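# Move masking tape from closet to desk, close closet

## Task

Remove the masking tape roll from the closet, set it on the desk, and close the closet fully. The two other items must stay on the closet shelves. The robot must not fall or finish leaning. Anything that stays in place only because the robot holds it does not count.

## Robot and tools

ROBOT. LinearBot: an omnidirectional wheeled base with a column about 1.75 m tall. A carriage rides the column over 1.0 m of travel (lift_m) and carries two identical six-joint arms, left and right, each with a two-finger gripper. Arm bases sit roughly 0.57 m + lift_m above the floor, and carriage parts hang about 0.15 m lower. Reach from the shoulder is about 0.78 m, but a hand gets only about 0.38 m below its arm base. A hand is about 0.16 m long and 0.1 m wide (0.14 m open). Parked arm: joints 1-6 = 0, 0.05, 0.05, 1.45, 0, 0. Parked, the robot is about 0.95 m wide and 0.7 m long. Cameras: carriage_camera is fixed, facing forward and tilted about 20 degrees down; left_wrist_camera and right_wrist_camera look out past the fingertips. The wheel motors are strong (7 N m). Loose objects may occasionally get nudged by the scene itself.

FRAMES. Base frame: origin on the floor below the base centre, x forward, y left, z up. The left_hand and right_hand readings are in this frame and give the point between the finger pads. quat_wxyz is the hand orientation: hand z runs along the fingers and the fingers open along hand y. Pointing straight up with joints 1, 5 and 6 at 0 gives (1,0,0,0). base_odometry is measured from the base frame at scene start. It counts wheel turns, so wheel slip shows up as travel. Heading is in radians, -3.142 to 3.142, positive left.

execute_actions(actions, cameras). actions is a list holding one action object, or an empty list to just read state and images. An action may have "base", "joints", or both; its motions start together.
- base: exactly one relative move from where the base last reported itself. translate_m (metres, -2 to 2, forward +), strafe_m (metres, -2 to 2, left +), or rotate_rad (radians, -6.3 to 6.3, counter-clockwise/left +).
- joints: one flat dict of absolute targets keyed by joint name. Both arms go in the same dict.
  - lift_m: 0 to 1 m.
  - joint1: -2.617 to 3.054 rad, yaw about vertical, 0 forward, + left.
  - joint2: 0 to 3.141 rad, shoulder; 0 upper arm level backward, 1.57 vertical, 3.14 level forward.
  - joint3: 0 to 3.141 rad, elbow; 0 folded, 3.14 straight.
  - joint4: -1.57 to 1.57 rad, wrist pitch; + lifts the fingertips.
  - joint5: -1.57 to 1.57 rad, wrist yaw; + swings the tips RIGHT, opposite to joint1.
  - joint6: -2.094 to 2.094 rad, roll about the finger axis; + clockwise seen from the forearm.
  - gripper_m: 0 to 0.093 m, the pad gap.
  Names are prefixed left_ or right_, e.g. left_joint3_rad, right_gripper_m.
- Joints or base left out of an action may keep pushing toward earlier targets, and the status lines won't show it.
- An unknown key or out-of-range number rejects the whole call, and nothing moves.
- cameras: a list drawn from carriage_camera, left_wrist_camera, right_wrist_camera, all. Null or omitted gives all; [] gives none. The result's pictures line lists the image order.

wait(seconds 0-10) lets the scene run with no new command and returns state and images. zoom_image(camera, region [x0,y0,x1,y1] in pixels, at most 504x504, origin top-left) enlarges part of that camera's latest full image. read_manual(section "licences") only returns licence text. finished_scene(scene) ends the current scene irreversibly once the robot has held its last command; pass that scene's number. The result reports success and gives the next task. If a result reports a stop, the later moving calls in that same reply are skipped.

RESULT LINES.
- base_status / joint_status: done (for the base, wheels turned the full amount, slip included; a 1-2 mm move may fall short yet still read done); off_target (at rest short of the target and possibly still pushing); contact_stop or time_out (the old target is dropped and it holds where it stopped).
- "joint command not followed" plus a cause: an arm's targets were withheld by a self-collision check, though a gripper target in the same action still runs. The named joints read not_followed, and the robot may retry those targets on later actions. To recover, move only the blocked arm clear, then the other arm in a later action.
- on_its_own: things this call did not command; "held at" is a held target, not the actual position.
- motor_effort: percent of maximum, + toward higher joint values, with the peak in brackets; readings are noisy and biased. A lift effort that keeps dropping while lowering means a hand is resting on something. A drive_wheels value at rest above its free-move level means the base is still pressing on something.
- Joint torques are listed in arm joint order and include offsets and friction.
- ARM HIT means an arm struck the robot. MOTOR HOT appears from 75 °C. OVER-TEMPERATURE FAULT means an arm was halted: at 90 °C for 10 s, and at 100 °C the arm and gripper go limp and drop. During a heat halt, keys read limit_stop_at_motor_heat; resend those targets. Outstretched arms heat quickly even when empty.

CAUTIONS.
- Hand readings drift from the truth at long reach. About 1 kg sinks a level hand by roughly 10-17 cm, and a fully stretched arm may not lift it.
- A gripper holding something normally reads off_target. Pad force is about 45-60 N.
- Arms have no contact stop: a blocked arm keeps pressing and snaps to its target once freed.
- Base and lift stops trigger late or not at all, and the base can roll about 0.3 m after an arm touches something.
- After a blocked drive, back off about 0.2 m along the same line (or turn back), repeating if still pressed; a retreat may itself stop falsely, so try it again.
- The column can hit an overhanging table edge; reversing into such an edge can tip the robot.
- Tipping is most likely with the carriage high, arms extended, loads carried, pulling on something, or after sudden stops. About 1.5 kg per hand with both arms forward can tip it. Only the images show a lean.
- Never let the arms collide or press on each other hard.
- Avoid drops, slips, slams and hard pushes. Shorter robot motion is better.
- The camera calibration (K, distortion, T_world_to_cam in the base frame) is approximate, and wrist camera poses inherit joint reading error.

Each tool is called after "Request:" as name([rows], argument=value, ...), one row to a line, values as JSON.

## Session

Request:
execute_actions(actions=[])

Scene clock: 0.00 s.
Joint torques (N m, as the arm reports them, + toward a larger angle): no reading
base_odometry: x=+0.000 y=+0.000 heading=+0.000 (m, m, rad; odometry frame)
base_status: not commanded
joint_positions: lift_m=+0.302 left_joint1_rad=-0.005 left_joint2_rad=+0.037 left_joint3_rad=+0.062 left_joint4_rad=+1.417 left_joint5_rad=-0.032 left_joint6_rad=-0.036 left_gripper_m=+0.094 right_joint1_rad=-0.017 right_joint2_rad=+0.045 right_joint3_rad=+0.044 right_joint4_rad=+1.489 right_joint5_rad=-0.035 right_joint6_rad=-0.023 right_gripper_m=+0.095
joint_status: not commanded
motor_effort: lift_m=+18 drive_wheels=+2 (%)
left_hand: x=+0.3154 y=+0.3482 z=+1.3176 quat_wxyz=(+0.998, -0.017, +0.064, -0.019) (m; base frame)
right_hand: x=+0.3062 y=-0.3372 z=+1.3145 quat_wxyz=(+0.999, -0.018, +0.042, -0.019) (m; base frame)
pictures: carriage_camera, left_wrist_camera, right_wrist_camera
Images, in order (width x height): carriage_camera 504x504, left_wrist_camera 504x504, right_wrist_camera 504x504.

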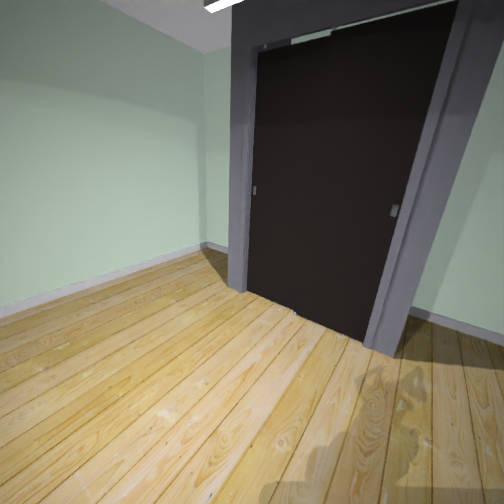

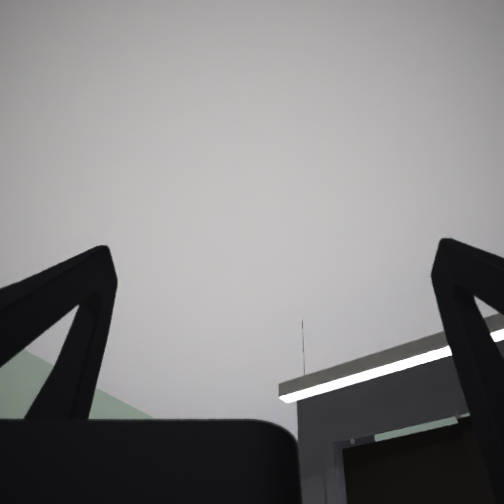

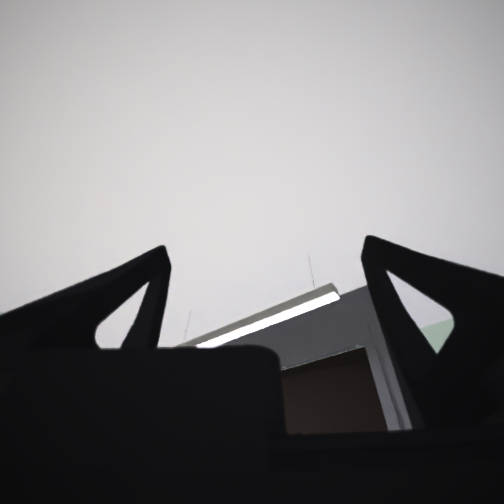

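Request:
zoom_image(camera="carriage_camera", region=[200, 0, 504, 380])

Request:
zoom_image(camera="carriage_camera", region=[220, 260, 420, 370])

Request:
zoom_image(camera="carriage_camera", region=[360, 180, 430, 240])

Region (200, 0, 504, 380) of carriage_camera's 504x504 image, scaled by 1.326, with more detail than that image has; it fills the left 403 columns of this view, and the rest is white.

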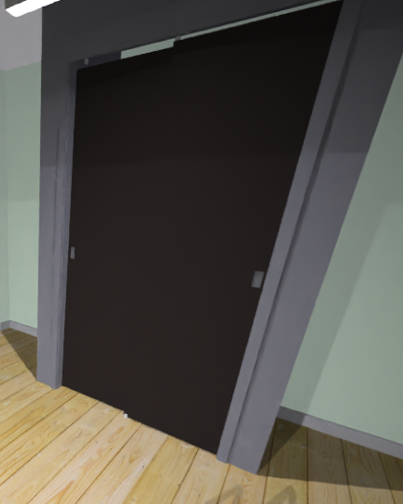

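Region (220, 260, 420, 370) of carriage_camera's 504x504 image, scaled by 2.520, with more detail than that image has; it fills the top 277 rows of this view, and the rest is white.

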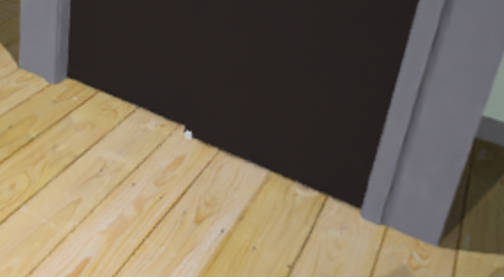

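Region (360, 180, 430, 240) of carriage_camera's 504x504 image, scaled by 7.200, with more detail than that image has; it fills the top 432 rows of this view, and the rest is white.

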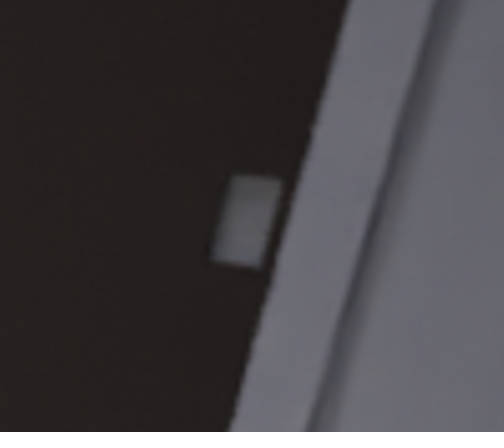

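Request:
execute_actions([
  {"base":{"rotate_rad":-0.578},"joints":{"left_joint4_rad":0.1,"left_joint5_rad":-1.5,"right_joint4_rad":0.1,"right_joint5_rad":1.5,"left_joint1_rad":0.25,"right_joint1_rad":-0.25}},
])

Scene clock: 26.13 s.
Joint torques (N m, as the arm reports them, + toward a larger angle): left_arm=[0.52 2.26 7.17 1.58 0.02 0.04] | right_arm=[-0.1   3.22  8.44  1.61 -0.05  0.02]
base_odometry: x=+0.000 y=+0.000 heading=-0.578 (m, m, rad; odometry frame)
base_status: done
joint_positions: lift_m=+0.302 left_joint1_rad=+0.244 left_joint2_rad=+0.037 left_joint3_rad=+0.062 left_joint4_rad=+0.106 left_joint5_rad=-1.489 left_joint6_rad=-0.036 left_gripper_m=+0.094 right_joint1_rad=-0.245 right_joint2_rad=+0.045 right_joint3_rad=+0.044 right_joint4_rad=+0.102 right_joint5_rad=+1.498 right_joint6_rad=-0.023 right_gripper_m=+0.095
joint_status: all done
motor_effort: lift_m=+18(18) drive_wheels=+6(12) (%)
left_hand: x=+0.3270 y=+0.5301 z=+1.0853 quat_wxyz=(+0.503, -0.572, +0.409, +0.502) (m; base frame)
right_hand: x=+0.3275 y=-0.5304 z=+1.0781 quat_wxyz=(+0.477, +0.556, +0.433, -0.525) (m; base frame)
pictures: carriage_camera, left_wrist_camera, right_wrist_camera
camera_calibration (this result's frames):
left_wrist_camera: T_world_to_cam=[[0.978611, 0.163779, 0.124487, -0.536624], [0.19456, -0.540226, -0.81872, 1.1239], [-0.0668381, 0.825429, -0.560536, 0.312691], [0, 0, 0, 1]] pos_world=[0.327381, 0.436943, 1.16224]
right_wrist_camera: T_world_to_cam=[[-0.979011, 0.159221, -0.127225, 0.548346], [0.196115, 0.566072, -0.800688, 1.10533], [-0.0554676, -0.808833, -0.585417, 0.347966], [0, 0, 0, 1]] pos_world=[0.339366, -0.43156, 1.15849]
Images, in order (width x height): carriage_camera 504x504, left_wrist_camera 504x504, right_wrist_camera 504x504.

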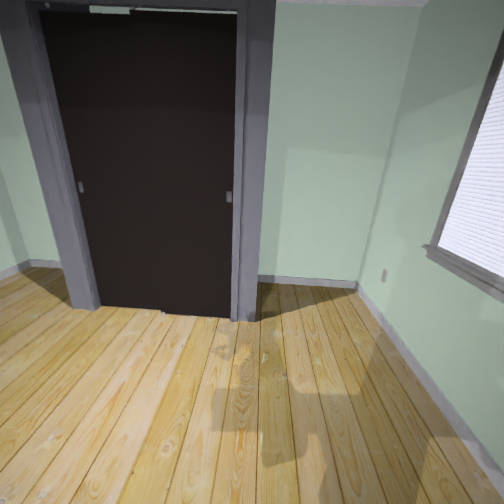

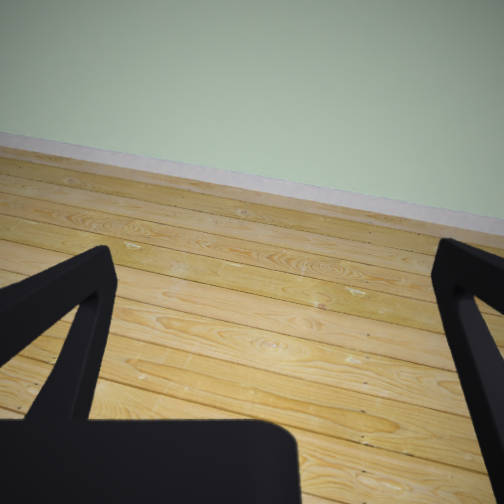

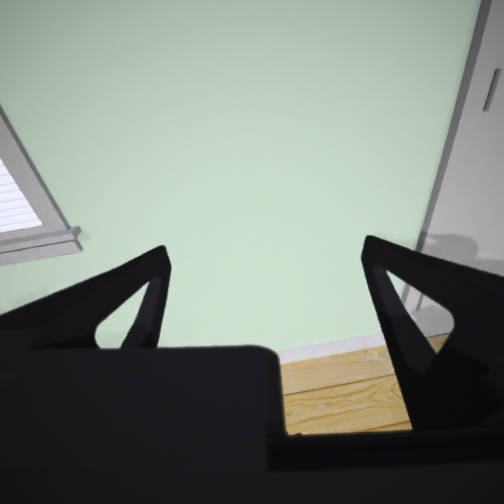

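Request:
execute_actions([
  {"base":{"translate_m":1.15},"joints":{"lift_m":0.12,"left_joint1_rad":0,"left_joint2_rad":0.6,"left_joint3_rad":0.6,"left_joint4_rad":0,"left_joint5_rad":0,"left_gripper_m":0,"right_joint1_rad":0,"right_joint4_rad":1.45,"right_joint5_rad":0}},
], cameras=[])

Request:
execute_actions([
  {"base":{"strafe_m":-0.18}},
], cameras=["carriage_camera","left_wrist_camera"])

Scene clock: 53.67 s.
Joint torques (N m, as the arm reports them, + toward a larger angle): left_arm=[-0.44  0.93  9.41  2.57  0.17  0.01] | right_arm=[ 0.63  5.14  7.15 -0.18 -0.09  0.02]
base_odometry: x=+0.962 y=-0.630 heading=-0.579 (m, m, rad; odometry frame)
base_status: done
joint_positions: lift_m=+0.120 left_joint1_rad=+0.006 left_joint2_rad=+0.590 left_joint3_rad=+0.575 left_joint4_rad=-0.006 left_joint5_rad=-0.009 left_joint6_rad=-0.036 left_gripper_m=+0.000 right_joint1_rad=-0.005 right_joint2_rad=+0.045 right_joint3_rad=+0.044 right_joint4_rad=+1.451 right_joint5_rad=+0.004 right_joint6_rad=-0.023 right_gripper_m=+0.095
joint_status: all done
motor_effort: lift_m=+19(18) drive_wheels=-5(17) (%)
left_hand: x=+0.5765 y=+0.3461 z=+1.0139 quat_wxyz=(+0.699, -0.018, +0.714, -0.007) (m; base frame)
right_hand: x=+0.3153 y=-0.3437 z=+1.1317 quat_wxyz=(+0.998, +0.002, +0.061, -0.014) (m; base frame)
pictures: none
No camera images: the call's "cameras" was empty. Leave "cameras" out to get every camera's image.

Scene clock: 55.77 s.
Joint torques (N m, as the arm reports them, + toward a larger angle): left_arm=[-0.53  0.89  9.51  2.57  0.17  0.01] | right_arm=[ 0.59  4.83  6.99 -0.2  -0.06  0.03]
base_odometry: x=+0.864 y=-0.781 heading=-0.579 (m, m, rad; odometry frame)
base_status: done
joint_positions: lift_m=+0.120 left_joint1_rad=+0.006 left_joint2_rad=+0.591 left_joint3_rad=+0.575 left_joint4_rad=-0.005 left_joint5_rad=-0.008 left_joint6_rad=-0.036 left_gripper_m=+0.000 right_joint1_rad=-0.005 right_joint2_rad=+0.045 right_joint3_rad=+0.044 right_joint4_rad=+1.452 right_joint5_rad=+0.004 right_joint6_rad=-0.023 right_gripper_m=+0.095
joint_status: not commanded
motor_effort: lift_m=+19(19) drive_wheels=+2(9) (%)
left_hand: x=+0.5766 y=+0.3459 z=+1.0140 quat_wxyz=(+0.700, -0.018, +0.714, -0.008) (m; base frame)
right_hand: x=+0.3151 y=-0.3436 z=+1.1317 quat_wxyz=(+0.998, +0.001, +0.060, -0.014) (m; base frame)
pictures: carriage_camera, left_wrist_camera
camera_calibration (this result's frames):
carriage_camera: T_world_to_cam=[[0.0130433, -0.998044, 0.0611319, -0.0720973], [-0.357447, -0.0617512, -0.93189, 1.11185], [0.933842, -0.00969653, -0.357553, 0.212727], [0, 0, 0, 1]] pos_world=[0.199713, -0.00123578, 1.11659]
left_wrist_camera: T_world_to_cam=[[0.0174149, -0.999832, -0.00575068, 0.346953], [-0.590461, -0.00564267, -0.807047, 1.1734], [0.806879, 0.0174502, -0.59046, 0.247477], [0, 0, 0, 1]] pos_world=[0.487119, 0.349197, 1.09511]
Images, in order (width x height): carriage_camera 504x504, left_wrist_camera 504x504.

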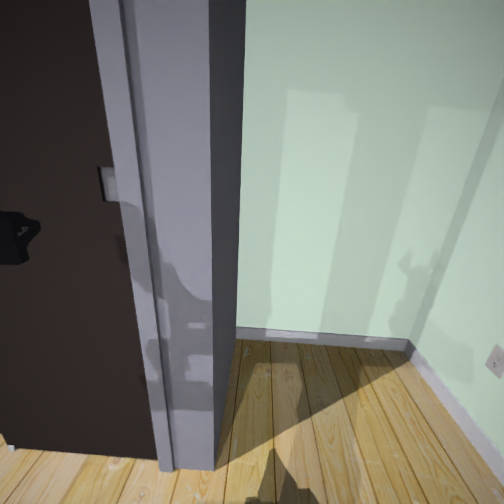

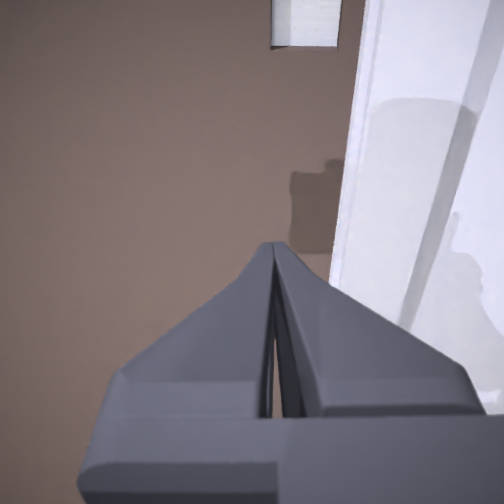

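Request:
execute_actions([
  {"base":{"strafe_m":-0.016},"joints":{"lift_m":0.18}},
], cameras=[])

Request:
execute_actions([
  {"base":{"translate_m":0.12}},
], cameras=["carriage_camera","left_wrist_camera"])

Scene clock: 86.57 s.
Joint torques (N m, as the arm reports them, + toward a larger angle): left_arm=[-0.4   0.72  8.79  2.49  0.15  0.05] | right_arm=[ 0.56  5.2   6.95 -0.16 -0.06  0.06]
base_odometry: x=+0.856 y=-0.794 heading=-0.578 (m, m, rad; odometry frame)
base_status: done
joint_positions: lift_m=+0.180 left_joint1_rad=+0.006 left_joint2_rad=+0.591 left_joint3_rad=+0.586 left_joint4_rad=+0.003 left_joint5_rad=-0.007 left_joint6_rad=-0.036 left_gripper_m=+0.000 right_joint1_rad=-0.005 right_joint2_rad=+0.045 right_joint3_rad=+0.044 right_joint4_rad=+1.451 right_joint5_rad=+0.002 right_joint6_rad=-0.023 right_gripper_m=+0.095
joint_status: all done
motor_effort: lift_m=+18(21) drive_wheels=-1(8) (%)
left_hand: x=+0.5761 y=+0.3459 z=+1.0812 quat_wxyz=(+0.706, -0.017, +0.708, -0.008) (m; base frame)
right_hand: x=+0.3153 y=-0.3434 z=+1.1918 quat_wxyz=(+0.998, +0.001, +0.061, -0.014) (m; base frame)
pictures: none
No camera images: the call's "cameras" was empty. Leave "cameras" out to get every camera's image.

Scene clock: 88.33 s.
Joint torques (N m, as the arm reports them, + toward a larger angle): left_arm=[-0.5   0.8   8.86  2.47  0.18  0.01] | right_arm=[ 0.67  4.98  7.1  -0.1  -0.07  0.03]
base_odometry: x=+0.956 y=-0.860 heading=-0.579 (m, m, rad; odometry frame)
base_status: done
joint_positions: lift_m=+0.180 left_joint1_rad=+0.006 left_joint2_rad=+0.591 left_joint3_rad=+0.586 left_joint4_rad=+0.002 left_joint5_rad=-0.007 left_joint6_rad=-0.036 left_gripper_m=+0.000 right_joint1_rad=-0.005 right_joint2_rad=+0.045 right_joint3_rad=+0.044 right_joint4_rad=+1.450 right_joint5_rad=+0.002 right_joint6_rad=-0.023 right_gripper_m=+0.095
joint_status: not commanded
motor_effort: lift_m=+18(18) drive_wheels=-3(10) (%)
left_hand: x=+0.5761 y=+0.3459 z=+1.0811 quat_wxyz=(+0.706, -0.017, +0.708, -0.008) (m; base frame)
right_hand: x=+0.3155 y=-0.3434 z=+1.1917 quat_wxyz=(+0.998, +0.001, +0.061, -0.014) (m; base frame)
pictures: carriage_camera, left_wrist_camera
camera_calibration (this result's frames):
carriage_camera: T_world_to_cam=[[0.0130433, -0.998044, 0.0611319, -0.0757702], [-0.357447, -0.0617512, -0.93189, 1.16784], [0.933842, -0.00969653, -0.357553, 0.23421], [0, 0, 0, 1]] pos_world=[0.199713, -0.00123578, 1.17667]
left_wrist_camera: T_world_to_cam=[[0.0171347, -0.999838, -0.005543, 0.347217], [-0.575899, -0.00533731, -0.817503, 1.23008], [0.817341, 0.0171999, -0.575897, 0.265803], [0, 0, 0, 1]] pos_world=[0.4852, 0.349155, 1.16059]
Images, in order (width x height): carriage_camera 504x504, left_wrist_camera 504x504.

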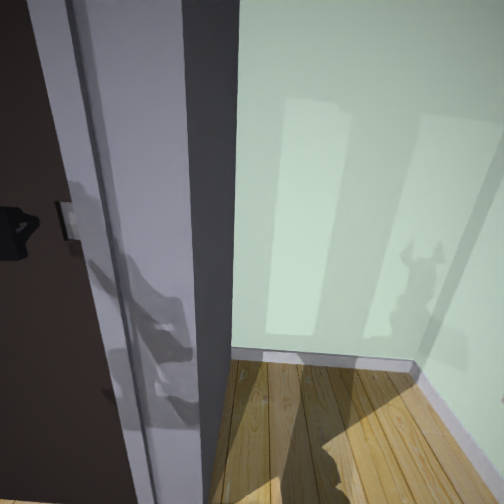

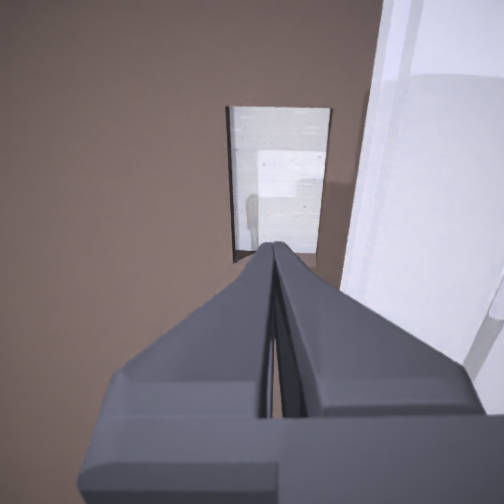

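Request:
execute_actions([
  {"base":{"translate_m":0.045}},
], cameras=["carriage_camera","left_wrist_camera"])

Scene clock: 99.03 s.
Joint torques (N m, as the arm reports them, + toward a larger angle): left_arm=[-0.53  0.66  8.77  2.51  0.12  0.03] | right_arm=[ 0.49  5.05  7.08 -0.13 -0.05  0.06]
base_odometry: x=+0.994 y=-0.885 heading=-0.580 (m, m, rad; odometry frame)
base_status: done
joint_positions: lift_m=+0.180 left_joint1_rad=+0.006 left_joint2_rad=+0.591 left_joint3_rad=+0.586 left_joint4_rad=+0.002 left_joint5_rad=-0.007 left_joint6_rad=-0.036 left_gripper_m=+0.000 right_joint1_rad=-0.005 right_joint2_rad=+0.045 right_joint3_rad=+0.044 right_joint4_rad=+1.451 right_joint5_rad=+0.002 right_joint6_rad=-0.023 right_gripper_m=+0.095
joint_status: not commanded
motor_effort: lift_m=+18(18) drive_wheels=+3(9) (%)
left_hand: x=+0.5761 y=+0.3459 z=+1.0809 quat_wxyz=(+0.706, -0.017, +0.708, -0.008) (m; base frame)
right_hand: x=+0.3153 y=-0.3434 z=+1.1918 quat_wxyz=(+0.998, +0.001, +0.061, -0.014) (m; base frame)
pictures: carriage_camera, left_wrist_camera
camera_calibration (this result's frames):
carriage_camera: T_world_to_cam=[[0.0130433, -0.998044, 0.0611319, -0.0757699], [-0.357447, -0.0617512, -0.93189, 1.16783], [0.933842, -0.00969653, -0.357553, 0.234208], [0, 0, 0, 1]] pos_world=[0.199713, -0.00123578, 1.17666]
left_wrist_camera: T_world_to_cam=[[0.0171305, -0.999838, -0.00555153, 0.347228], [-0.576523, -0.00534102, -0.817064, 1.22981], [0.816902, 0.0171973, -0.576521, 0.26662], [0, 0, 0, 1]] pos_world=[0.48526, 0.349155, 1.16047]
Images, in order (width x height): carriage_camera 504x504, left_wrist_camera 504x504.

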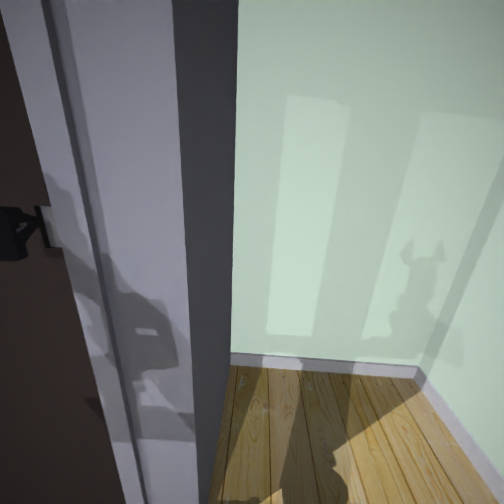

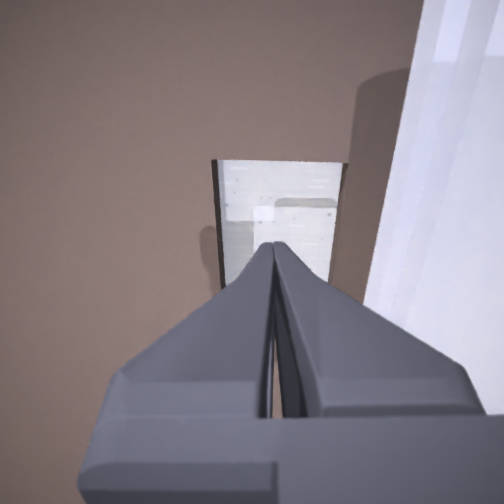

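Request:
execute_actions([
  {"base":{"translate_m":0.028}},
], cameras=["carriage_camera","left_wrist_camera"])

Scene clock: 103.83 s.
Joint torques (N m, as the arm reports them, + toward a larger angle): left_arm=[-0.5   0.63  8.77  2.52  0.17  0.04] | right_arm=[ 0.65  5.07  6.96 -0.13 -0.03  0.07]
base_odometry: x=+1.017 y=-0.901 heading=-0.581 (m, m, rad; odometry frame)
base_status: done
joint_positions: lift_m=+0.180 left_joint1_rad=+0.006 left_joint2_rad=+0.591 left_joint3_rad=+0.586 left_joint4_rad=+0.000 left_joint5_rad=-0.007 left_joint6_rad=-0.036 left_gripper_m=+0.000 right_joint1_rad=-0.005 right_joint2_rad=+0.045 right_joint3_rad=+0.044 right_joint4_rad=+1.450 right_joint5_rad=+0.002 right_joint6_rad=-0.023 right_gripper_m=+0.095
joint_status: not commanded
motor_effort: lift_m=+18(18) drive_wheels=+4(9) (%)
left_hand: x=+0.5761 y=+0.3458 z=+1.0806 quat_wxyz=(+0.705, -0.017, +0.709, -0.008) (m; base frame)
right_hand: x=+0.3156 y=-0.3434 z=+1.1917 quat_wxyz=(+0.998, +0.001, +0.061, -0.014) (m; base frame)
pictures: carriage_camera, left_wrist_camera
camera_calibration (this result's frames):
carriage_camera: T_world_to_cam=[[0.0130433, -0.998044, 0.0611319, -0.0757697], [-0.357447, -0.0617512, -0.93189, 1.16783], [0.933842, -0.00969653, -0.357553, 0.234207], [0, 0, 0, 1]] pos_world=[0.199713, -0.00123578, 1.17666]
left_wrist_camera: T_world_to_cam=[[0.0167427, -0.999844, -0.00556238, 0.347398], [-0.577459, -0.00512788, -0.816403, 1.22933], [0.816248, 0.0168809, -0.577455, 0.267954], [0, 0, 0, 1]] pos_world=[0.485352, 0.349125, 1.16029]
Images, in order (width x height): carriage_camera 504x504, left_wrist_camera 504x504.

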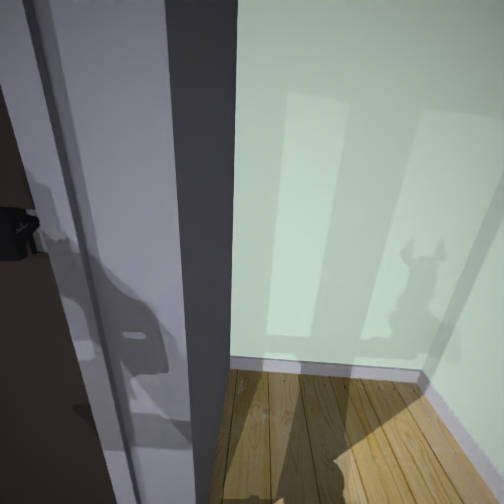

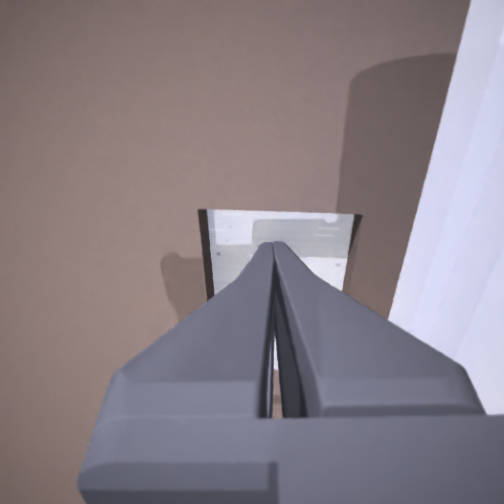

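Request:
execute_actions([
  {"base":{"strafe_m":0.08}},
], cameras=["carriage_camera","left_wrist_camera"])

Scene clock: 108.70 s.
Joint torques (N m, as the arm reports them, + toward a larger angle): left_arm=[ 0.76  0.82  8.9   2.51 -0.04  0.03] | right_arm=[ 0.71  5.17  7.01 -0.2  -0.03  0.03]
base_odometry: x=+1.052 y=-0.849 heading=-0.582 (m, m, rad; odometry frame)
base_status: strafe_m contact_stop (by the wheels' count: +0.063 of +0.080)
joint_positions: lift_m=+0.180 left_joint1_rad=-0.008 left_joint2_rad=+0.591 left_joint3_rad=+0.586 left_joint4_rad=+0.001 left_joint5_rad=+0.012 left_joint6_rad=-0.036 left_gripper_m=+0.000 right_joint1_rad=-0.005 right_joint2_rad=+0.045 right_joint3_rad=+0.044 right_joint4_rad=+1.451 right_joint5_rad=+0.001 right_joint6_rad=-0.023 right_gripper_m=+0.095
joint_status: not commanded
motor_effort: lift_m=+18(18) drive_wheels=+3(12) (%)
left_hand: x=+0.5761 y=+0.3385 z=+1.0807 quat_wxyz=(+0.705, -0.006, +0.709, -0.020) (m; base frame)
right_hand: x=+0.3153 y=-0.3431 z=+1.1917 quat_wxyz=(+0.998, +0.000, +0.061, -0.014) (m; base frame)
pictures: carriage_camera, left_wrist_camera
camera_calibration (this result's frames):
carriage_camera: T_world_to_cam=[[0.0130433, -0.998044, 0.0611319, -0.0757687], [-0.357447, -0.0617512, -0.93189, 1.16781], [0.933842, -0.00969653, -0.357553, 0.234201], [0, 0, 0, 1]] pos_world=[0.199713, -0.00123578, 1.17664]
left_wrist_camera: T_world_to_cam=[[-0.0160599, -0.999856, -0.00547022, 0.358868], [-0.577007, 0.0137357, -0.816624, 1.22293], [0.816582, -0.00995853, -0.577144, 0.276695], [0, 0, 0, 1]] pos_world=[0.485459, 0.344774, 1.16033]
Images, in order (width x height): carriage_camera 504x504, left_wrist_camera 504x504.

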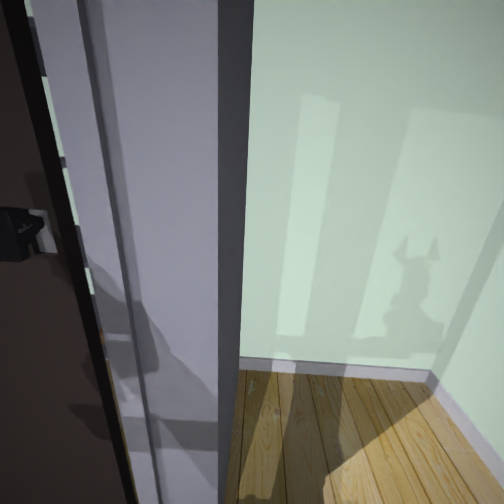

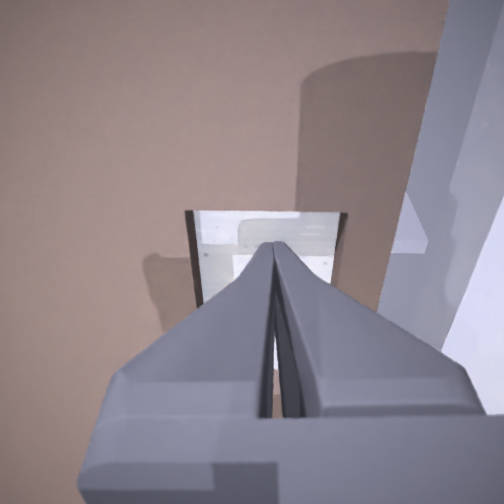

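Request:
execute_actions([
  {"base":{"strafe_m":0.2},"joints":{"left_joint1_rad":0.0,"left_joint5_rad":0.0}},
], cameras=["carriage_camera","left_wrist_camera"])

Scene clock: 112.63 s.
Joint torques (N m, as the arm reports them, + toward a larger angle): left_arm=[ 0.54  0.66  8.77  2.52 -0.05  0.06] | right_arm=[ 0.7   4.95  7.04 -0.1   0.01  0.03]
base_odometry: x=+1.090 y=-0.793 heading=-0.582 (m, m, rad; odometry frame)
base_status: strafe_m contact_stop (by the wheels' count: +0.068 of +0.200)
joint_positions: lift_m=+0.180 left_joint1_rad=-0.007 left_joint2_rad=+0.591 left_joint3_rad=+0.586 left_joint4_rad=+0.001 left_joint5_rad=+0.009 left_joint6_rad=-0.036 left_gripper_m=+0.000 right_joint1_rad=-0.005 right_joint2_rad=+0.045 right_joint3_rad=+0.044 right_joint4_rad=+1.450 right_joint5_rad=-0.001 right_joint6_rad=-0.023 right_gripper_m=+0.095
joint_status: all done
motor_effort: lift_m=+18(18) drive_wheels=+2(12) (%)
left_hand: x=+0.5761 y=+0.3393 z=+1.0807 quat_wxyz=(+0.705, -0.007, +0.709, -0.018) (m; base frame)
right_hand: x=+0.3154 y=-0.3428 z=+1.1919 quat_wxyz=(+0.998, -0.001, +0.061, -0.014) (m; base frame)
pictures: carriage_camera, left_wrist_camera
camera_calibration (this result's frames):
carriage_camera: T_world_to_cam=[[0.0130433, -0.998044, 0.0611319, -0.075768], [-0.357447, -0.0617512, -0.93189, 1.1678], [0.933842, -0.00969653, -0.357553, 0.234197], [0, 0, 0, 1]] pos_world=[0.199713, -0.00123578, 1.17663]
left_wrist_camera: T_world_to_cam=[[-0.0118642, -0.999915, -0.0054846, 0.357345], [-0.577059, 0.0113261, -0.816624, 1.22377], [0.816616, -0.00652362, -0.577144, 0.2755], [0, 0, 0, 1]] pos_world=[0.485447, 0.345251, 1.16032]
Images, in order (width x height): carriage_camera 504x504, left_wrist_camera 504x504.

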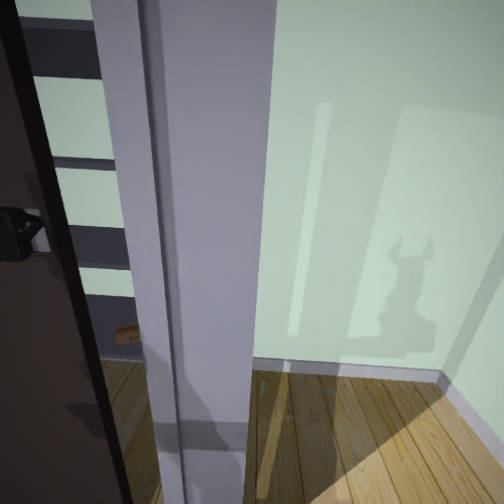

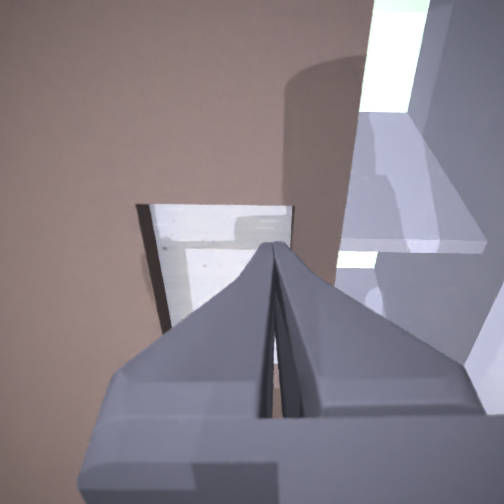

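Request:
execute_actions([
  {"base":{"translate_m":0.008}},
], cameras=[])

Request:
execute_actions([
  {"base":{"strafe_m":0.2},"joints":{"left_joint1_rad":0.03,"left_joint5_rad":-0.03}},
], cameras=["carriage_camera","left_wrist_camera"])

Scene clock: 118.73 s.
Joint torques (N m, as the arm reports them, + toward a larger angle): left_arm=[ 0.65  0.74  8.7   2.49 -0.03  0.05] | right_arm=[ 0.63  5.19  6.77 -0.14 -0.08  0.03]
base_odometry: x=+1.097 y=-0.797 heading=-0.582 (m, m, rad; odometry frame)
base_status: done
joint_positions: lift_m=+0.180 left_joint1_rad=-0.007 left_joint2_rad=+0.590 left_joint3_rad=+0.586 left_joint4_rad=+0.002 left_joint5_rad=+0.007 left_joint6_rad=-0.036 left_gripper_m=+0.000 right_joint1_rad=-0.005 right_joint2_rad=+0.045 right_joint3_rad=+0.044 right_joint4_rad=+1.449 right_joint5_rad=-0.001 right_joint6_rad=-0.023 right_gripper_m=+0.095
joint_status: not commanded
motor_effort: lift_m=+18(18) drive_wheels=+3(4) (%)
left_hand: x=+0.5760 y=+0.3396 z=+1.0811 quat_wxyz=(+0.706, -0.008, +0.708, -0.017) (m; base frame)
right_hand: x=+0.3156 y=-0.3428 z=+1.1919 quat_wxyz=(+0.998, -0.001, +0.061, -0.014) (m; base frame)
pictures: none
No camera images: the call's "cameras" was empty. Leave "cameras" out to get every camera's image.

Scene clock: 120.90 s.
Joint torques (N m, as the arm reports them, + toward a larger angle): left_arm=[-0.34  0.71  8.77  2.47  0.39  0.02] | right_arm=[ 0.57  5.    6.91 -0.13 -0.06  0.07]
base_odometry: x=+1.207 y=-0.630 heading=-0.582 (m, m, rad; odometry frame)
base_status: done
joint_positions: lift_m=+0.180 left_joint1_rad=+0.033 left_joint2_rad=+0.590 left_joint3_rad=+0.586 left_joint4_rad=+0.002 left_joint5_rad=-0.062 left_joint6_rad=-0.035 left_gripper_m=+0.000 right_joint1_rad=-0.005 right_joint2_rad=+0.045 right_joint3_rad=+0.044 right_joint4_rad=+1.450 right_joint5_rad=-0.001 right_joint6_rad=-0.023 right_gripper_m=+0.095
joint_status: left_joint5_rad off_target (ended at -0.061, target -0.030); the others done
motor_effort: lift_m=+18(18) drive_wheels=-2(9) (%)
left_hand: x=+0.5752 y=+0.3630 z=+1.0811 quat_wxyz=(+0.706, -0.046, +0.707, +0.021) (m; base frame)
right_hand: x=+0.3154 y=-0.3428 z=+1.1919 quat_wxyz=(+0.998, -0.001, +0.061, -0.014) (m; base frame)
pictures: carriage_camera, left_wrist_camera
camera_calibration (this result's frames):
carriage_camera: T_world_to_cam=[[0.0130433, -0.998044, 0.0611319, -0.0757682], [-0.357447, -0.0617512, -0.93189, 1.1678], [0.933842, -0.00969653, -0.357553, 0.234198], [0, 0, 0, 1]] pos_world=[0.199713, -0.00123578, 1.17664]
left_wrist_camera: T_world_to_cam=[[0.0982282, -0.995145, -0.00609682, 0.316675], [-0.573604, -0.0516104, -0.817505, 1.24508], [0.813222, 0.0837992, -0.575889, 0.244478], [0, 0, 0, 1]] pos_world=[0.484262, 0.35891, 1.16058]
Images, in order (width x height): carriage_camera 504x504, left_wrist_camera 504x504.

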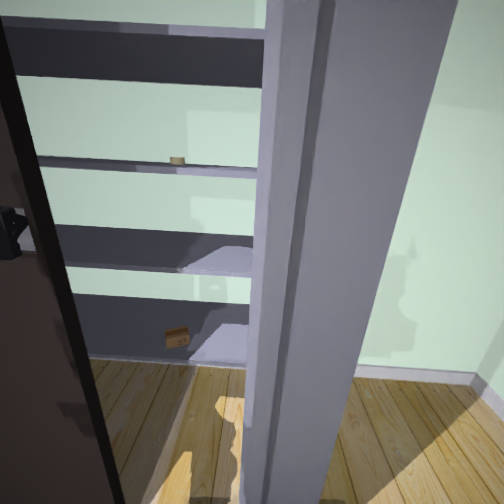

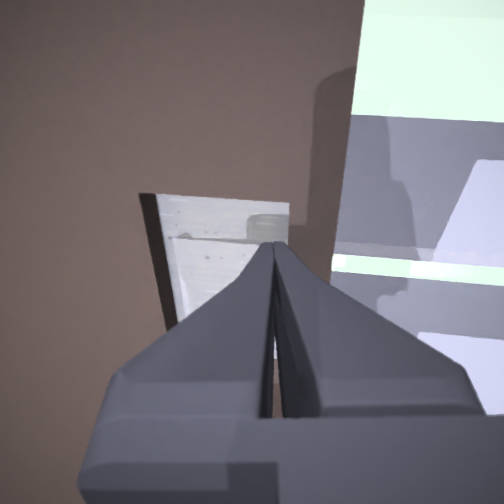

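Request:
zoom_image(camera="carriage_camera", region=[130, 130, 230, 190])

Request:
zoom_image(camera="carriage_camera", region=[130, 300, 230, 380])

Region (130, 130, 230, 190) of carriage_camera's 504x504 image, scaled by 5.040, with more detail than that image has; it fills the top 302 rows of this view, and the rest is white.

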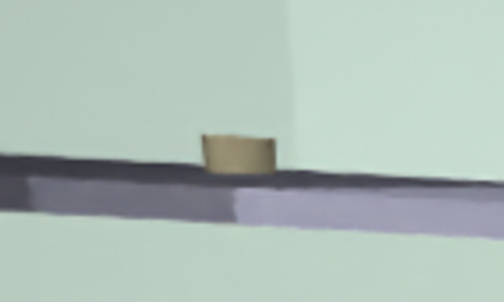

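Region (130, 300, 230, 380) of carriage_camera's 504x504 image, scaled by 5.040, with more detail than that image has; it fills the top 403 rows of this view, and the rest is white.

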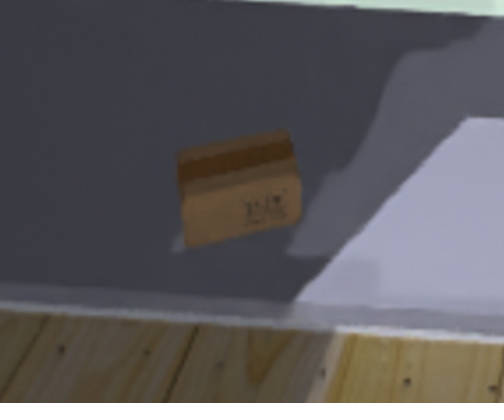

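Request:
execute_actions([
  {"base":{"translate_m":0.008}},
], cameras=[])

Request:
execute_actions([
  {"base":{"strafe_m":0.19},"joints":{"left_joint1_rad":0.0,"left_joint5_rad":0.0}},
], cameras=["carriage_camera","left_wrist_camera"])

Scene clock: 138.70 s.
Joint torques (N m, as the arm reports them, + toward a larger angle): left_arm=[-0.3   0.8   8.8   2.51  0.46  0.06] | right_arm=[ 0.58  4.93  6.93 -0.16 -0.05  0.02]
base_odometry: x=+1.213 y=-0.634 heading=-0.582 (m, m, rad; odometry frame)
base_status: done
joint_positions: lift_m=+0.180 left_joint1_rad=+0.033 left_joint2_rad=+0.590 left_joint3_rad=+0.586 left_joint4_rad=+0.001 left_joint5_rad=-0.063 left_joint6_rad=-0.035 left_gripper_m=+0.000 right_joint1_rad=-0.005 right_joint2_rad=+0.045 right_joint3_rad=+0.044 right_joint4_rad=+1.450 right_joint5_rad=-0.001 right_joint6_rad=-0.023 right_gripper_m=+0.095
joint_status: not commanded
motor_effort: lift_m=+18(18) drive_wheels=-2(4) (%)
left_hand: x=+0.5751 y=+0.3632 z=+1.0810 quat_wxyz=(+0.706, -0.046, +0.707, +0.021) (m; base frame)
right_hand: x=+0.3153 y=-0.3428 z=+1.1919 quat_wxyz=(+0.998, -0.001, +0.061, -0.014) (m; base frame)
pictures: none
No camera images: the call's "cameras" was empty. Leave "cameras" out to get every camera's image.

Scene clock: 140.83 s.
Joint torques (N m, as the arm reports them, + toward a larger angle): left_arm=[ 0.68  0.74  8.75  2.5  -0.07  0.01] | right_arm=[ 0.54  4.78  7.04 -0.14 -0.02  0.06]
base_odometry: x=+1.318 y=-0.476 heading=-0.582 (m, m, rad; odometry frame)
base_status: done
joint_positions: lift_m=+0.180 left_joint1_rad=-0.009 left_joint2_rad=+0.590 left_joint3_rad=+0.586 left_joint4_rad=+0.001 left_joint5_rad=+0.012 left_joint6_rad=-0.035 left_gripper_m=+0.000 right_joint1_rad=-0.005 right_joint2_rad=+0.045 right_joint3_rad=+0.044 right_joint4_rad=+1.450 right_joint5_rad=-0.001 right_joint6_rad=-0.023 right_gripper_m=+0.095
joint_status: all done
motor_effort: lift_m=+18(18) drive_wheels=+2(8) (%)
left_hand: x=+0.5759 y=+0.3383 z=+1.0810 quat_wxyz=(+0.706, -0.005, +0.708, -0.019) (m; base frame)
right_hand: x=+0.3154 y=-0.3428 z=+1.1919 quat_wxyz=(+0.998, -0.001, +0.061, -0.014) (m; base frame)
pictures: carriage_camera, left_wrist_camera
camera_calibration (this result's frames):
carriage_camera: T_world_to_cam=[[0.0130433, -0.998044, 0.0611319, -0.0757681], [-0.357447, -0.0617512, -0.93189, 1.1678], [0.933842, -0.00969653, -0.357553, 0.234198], [0, 0, 0, 1]] pos_world=[0.199713, -0.00123578, 1.17663]
left_wrist_camera: T_world_to_cam=[[-0.0164377, -0.999845, -0.00624218, 0.359806], [-0.576054, 0.0145729, -0.817282, 1.22296], [0.817247, -0.00983838, -0.576204, 0.275551], [0, 0, 0, 1]] pos_world=[0.485212, 0.344639, 1.16052]
Images, in order (width x height): carriage_camera 504x504, left_wrist_camera 504x504.

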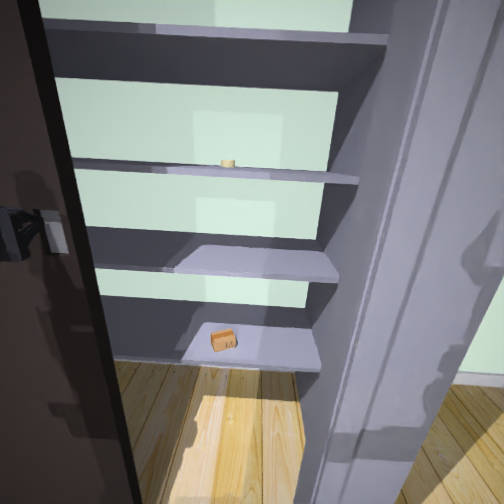

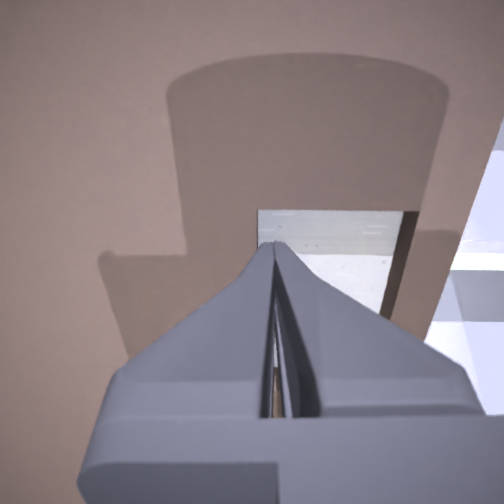

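Request:
execute_actions([
  {"joints":{"left_joint2_rad":0.3,"left_joint3_rad":0.3}},
], cameras=[])

Request:
execute_actions([
  {"base":{"strafe_m":0.40},"joints":{"lift_m":0.45,"left_joint2_rad":0.05,"left_joint3_rad":0.05,"left_joint4_rad":1.45,"right_joint4_rad":0.3}},
], cameras=["carriage_camera","right_wrist_camera"])

Scene clock: 180.53 s.
Joint torques (N m, as the arm reports them, + toward a larger angle): left_arm=[ 0.8   0.22  6.78  2.59 -0.1   0.02] | right_arm=[ 0.69  4.84  7.03 -0.14 -0.02  0.07]
base_odometry: x=+1.318 y=-0.476 heading=-0.582 (m, m, rad; odometry frame)
base_status: not commanded
joint_positions: lift_m=+0.180 left_joint1_rad=-0.009 left_joint2_rad=+0.311 left_joint3_rad=+0.315 left_joint4_rad=-0.003 left_joint5_rad=+0.011 left_joint6_rad=-0.035 left_gripper_m=+0.000 right_joint1_rad=-0.005 right_joint2_rad=+0.045 right_joint3_rad=+0.044 right_joint4_rad=+1.450 right_joint5_rad=-0.001 right_joint6_rad=-0.023 right_gripper_m=+0.095
joint_status: all done
motor_effort: lift_m=+18(18) drive_wheels=+2(2) (%)
left_hand: x=+0.5435 y=+0.3388 z=+1.0178 quat_wxyz=(+0.707, -0.005, +0.707, -0.019) (m; base frame)
right_hand: x=+0.3154 y=-0.3428 z=+1.1919 quat_wxyz=(+0.998, -0.001, +0.061, -0.014) (m; base frame)
pictures: none
No camera images: the call's "cameras" was empty. Leave "cameras" out to get every camera's image.

Scene clock: 183.47 s.
Joint torques (N m, as the arm reports them, + toward a larger angle): left_arm=[ 0.77  2.37  5.11  0.01 -0.06  0.02] | right_arm=[ 1.02  2.84  8.87  2.18 -0.09  0.02]
base_odometry: x=+1.538 y=-0.142 heading=-0.583 (m, m, rad; odometry frame)
base_status: done
joint_positions: lift_m=+0.450 left_joint1_rad=-0.009 left_joint2_rad=+0.064 left_joint3_rad=+0.063 left_joint4_rad=+1.445 left_joint5_rad=+0.009 left_joint6_rad=-0.035 left_gripper_m=+0.000 right_joint1_rad=-0.009 right_joint2_rad=+0.045 right_joint3_rad=+0.044 right_joint4_rad=+0.299 right_joint5_rad=+0.005 right_joint6_rad=-0.023 right_gripper_m=+0.095
joint_status: all done
motor_effort: lift_m=+18(21) drive_wheels=+3(9) (%)
left_hand: x=+0.3169 y=+0.3411 z=+1.4666 quat_wxyz=(+0.998, +0.003, +0.064, -0.022) (m; base frame)
right_hand: x=+0.5205 y=-0.3457 z=+1.2901 quat_wxyz=(+0.804, -0.002, +0.594, -0.014) (m; base frame)
pictures: carriage_camera, right_wrist_camera
camera_calibration (this result's frames):
carriage_camera: T_world_to_cam=[[0.0130433, -0.998044, 0.0611319, -0.092277], [-0.357447, -0.0617512, -0.93189, 1.41946], [0.933842, -0.00969653, -0.357553, 0.330756], [0, 0, 0, 1]] pos_world=[0.199713, -0.00123578, 1.44669]
right_wrist_camera: T_world_to_cam=[[0.00437664, -0.999655, -0.0259089, -0.308385], [-0.335042, 0.0229458, -0.941924, 1.40356], [0.942193, 0.012803, -0.334826, 0.0735757], [0, 0, 0, 1]] pos_world=[0.402277, -0.341426, 1.33869]
Images, in order (width x height): carriage_camera 504x504, right_wrist_camera 504x504.

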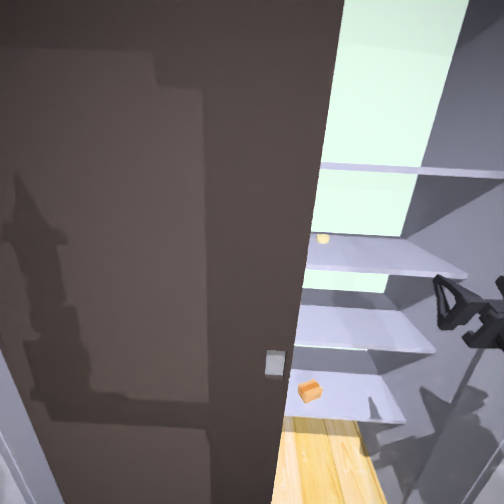

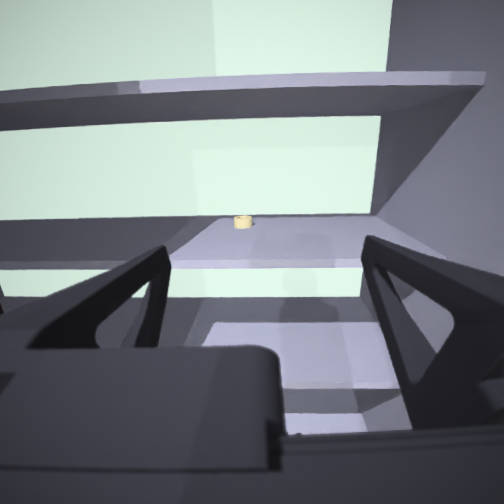

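Request:
zoom_image(camera="right_wrist_camera", region=[200, 195, 300, 275])

Request:
zoom_image(camera="carriage_camera", region=[290, 215, 370, 285])

Region (200, 195, 300, 275) of right_wrist_camera's 504x504 image, scaled by 5.040, with more detail than that image has; it fills the top 403 rows of this view, and the rest is white.

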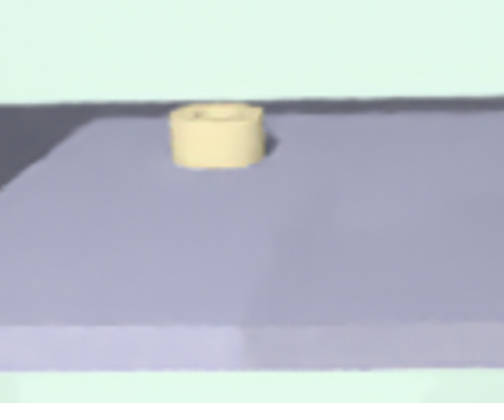

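Region (290, 215, 370, 285) of carriage_camera's 504x504 image, scaled by 6.300, with more detail than that image has; it fills the top 441 rows of this view, and the rest is white.

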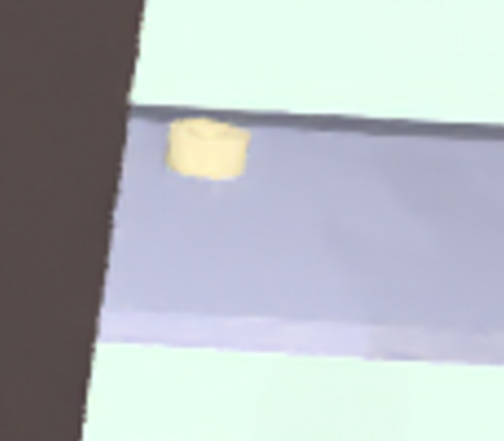

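Request:
execute_actions([
  {"joints":{"lift_m":0.54,"right_joint1_rad":0.04,"right_joint2_rad":0.9,"right_joint3_rad":0.17,"right_joint4_rad":0.29,"right_gripper_m":0.093}},
], cameras=[])

Request:
execute_actions([
  {"joints":{"right_joint2_rad":2.40,"right_joint3_rad":1.68,"right_joint4_rad":0.29}},
], cameras=["carriage_camera","right_wrist_camera"])

Scene clock: 225.37 s.
Joint torques (N m, as the arm reports them, + toward a larger angle): left_arm=[ 0.74  2.48  5.   -0.04 -0.01  0.01] | right_arm=[ 0.56 -0.38  8.32  2.45 -0.07  0.  ]
base_odometry: x=+1.538 y=-0.142 heading=-0.583 (m, m, rad; odometry frame)
base_status: not commanded
joint_positions: lift_m=+0.540 left_joint1_rad=-0.009 left_joint2_rad=+0.061 left_joint3_rad=+0.063 left_joint4_rad=+1.446 left_joint5_rad=+0.007 left_joint6_rad=-0.035 left_gripper_m=+0.000 right_joint1_rad=+0.035 right_joint2_rad=+0.889 right_joint3_rad=+0.170 right_joint4_rad=+0.285 right_joint5_rad=+0.004 right_joint6_rad=-0.023 right_gripper_m=+0.093
joint_status: all done
motor_effort: lift_m=+18(23) drive_wheels=-2(2) (%)
left_hand: x=+0.3156 y=+0.3414 z=+1.5567 quat_wxyz=(+0.998, +0.003, +0.061, -0.022) (m; base frame)
right_hand: x=+0.5846 y=-0.3330 z=+1.2217 quat_wxyz=(+0.538, -0.023, +0.842, +0.002) (m; base frame)
pictures: none
No camera images: the call's "cameras" was empty. Leave "cameras" out to get every camera's image.

Scene clock: 227.10 s.
Joint torques (N m, as the arm reports them, + toward a larger angle): left_arm=[ 0.77  2.62  5.   -0.04 -0.03  0.03] | right_arm=[  0.52 -17.03  10.38   2.39  -0.08   0.04]
base_odometry: x=+1.538 y=-0.142 heading=-0.583 (m, m, rad; odometry frame)
base_status: not commanded
joint_positions: lift_m=+0.540 left_joint1_rad=-0.009 left_joint2_rad=+0.061 left_joint3_rad=+0.063 left_joint4_rad=+1.446 left_joint5_rad=+0.007 left_joint6_rad=-0.035 left_gripper_m=+0.000 right_joint1_rad=+0.035 right_joint2_rad=+2.402 right_joint3_rad=+1.656 right_joint4_rad=+0.285 right_joint5_rad=+0.004 right_joint6_rad=-0.023 right_gripper_m=+0.093
joint_status: all done
motor_effort: lift_m=+18(18) drive_wheels=-2(2) (%)
left_hand: x=+0.3156 y=+0.3414 z=+1.5566 quat_wxyz=(+0.998, +0.003, +0.061, -0.022) (m; base frame)
right_hand: x=+0.9398 y=-0.3206 z=+1.1825 quat_wxyz=(+0.527, -0.024, +0.850, +0.002) (m; base frame)
pictures: carriage_camera, right_wrist_camera
camera_calibration (this result's frames):
carriage_camera: T_world_to_cam=[[0.0130433, -0.998044, 0.0611319, -0.0977765], [-0.357447, -0.0617512, -0.93189, 1.5033], [0.933842, -0.00969653, -0.357553, 0.362922], [0, 0, 0, 1]] pos_world=[0.199713, -0.00123578, 1.53665]
right_wrist_camera: T_world_to_cam=[[0.0274242, -0.999223, -0.0283173, -0.306544], [-0.891488, -0.0116327, -0.452894, 1.37567], [0.452213, 0.0376648, -0.891115, 0.768471], [0, 0, 0, 1]] pos_world=[0.88729, -0.319248, 1.29915]
Images, in order (width x height): carriage_camera 504x504, right_wrist_camera 504x504.

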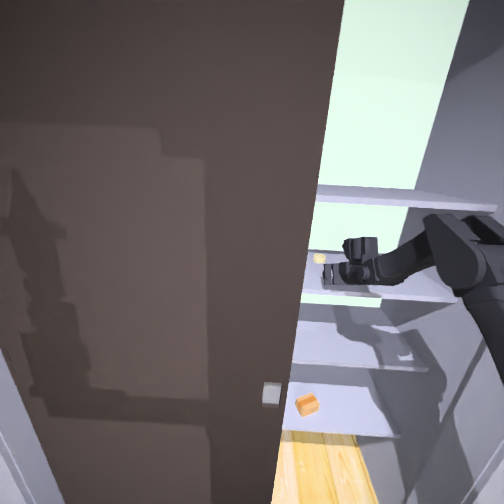

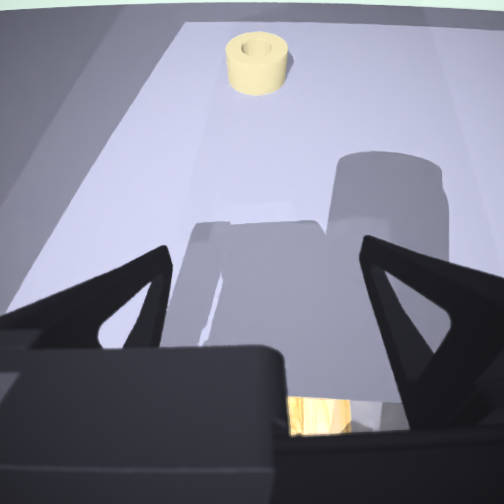

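Request:
zoom_image(camera="carriage_camera", region=[295, 225, 415, 315])

Region (295, 225, 415, 315) of carriage_camera's 504x504 image, scaled by 4.200, with more detail than that image has; it fills the top 378 rows of this view, and the rest is white.

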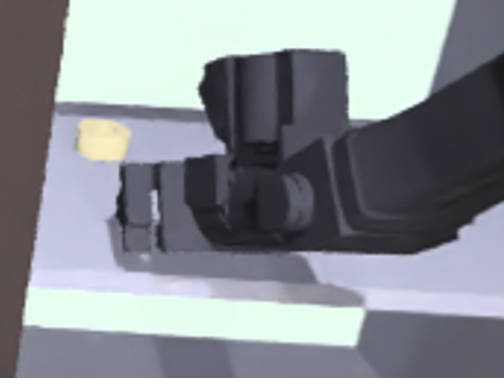

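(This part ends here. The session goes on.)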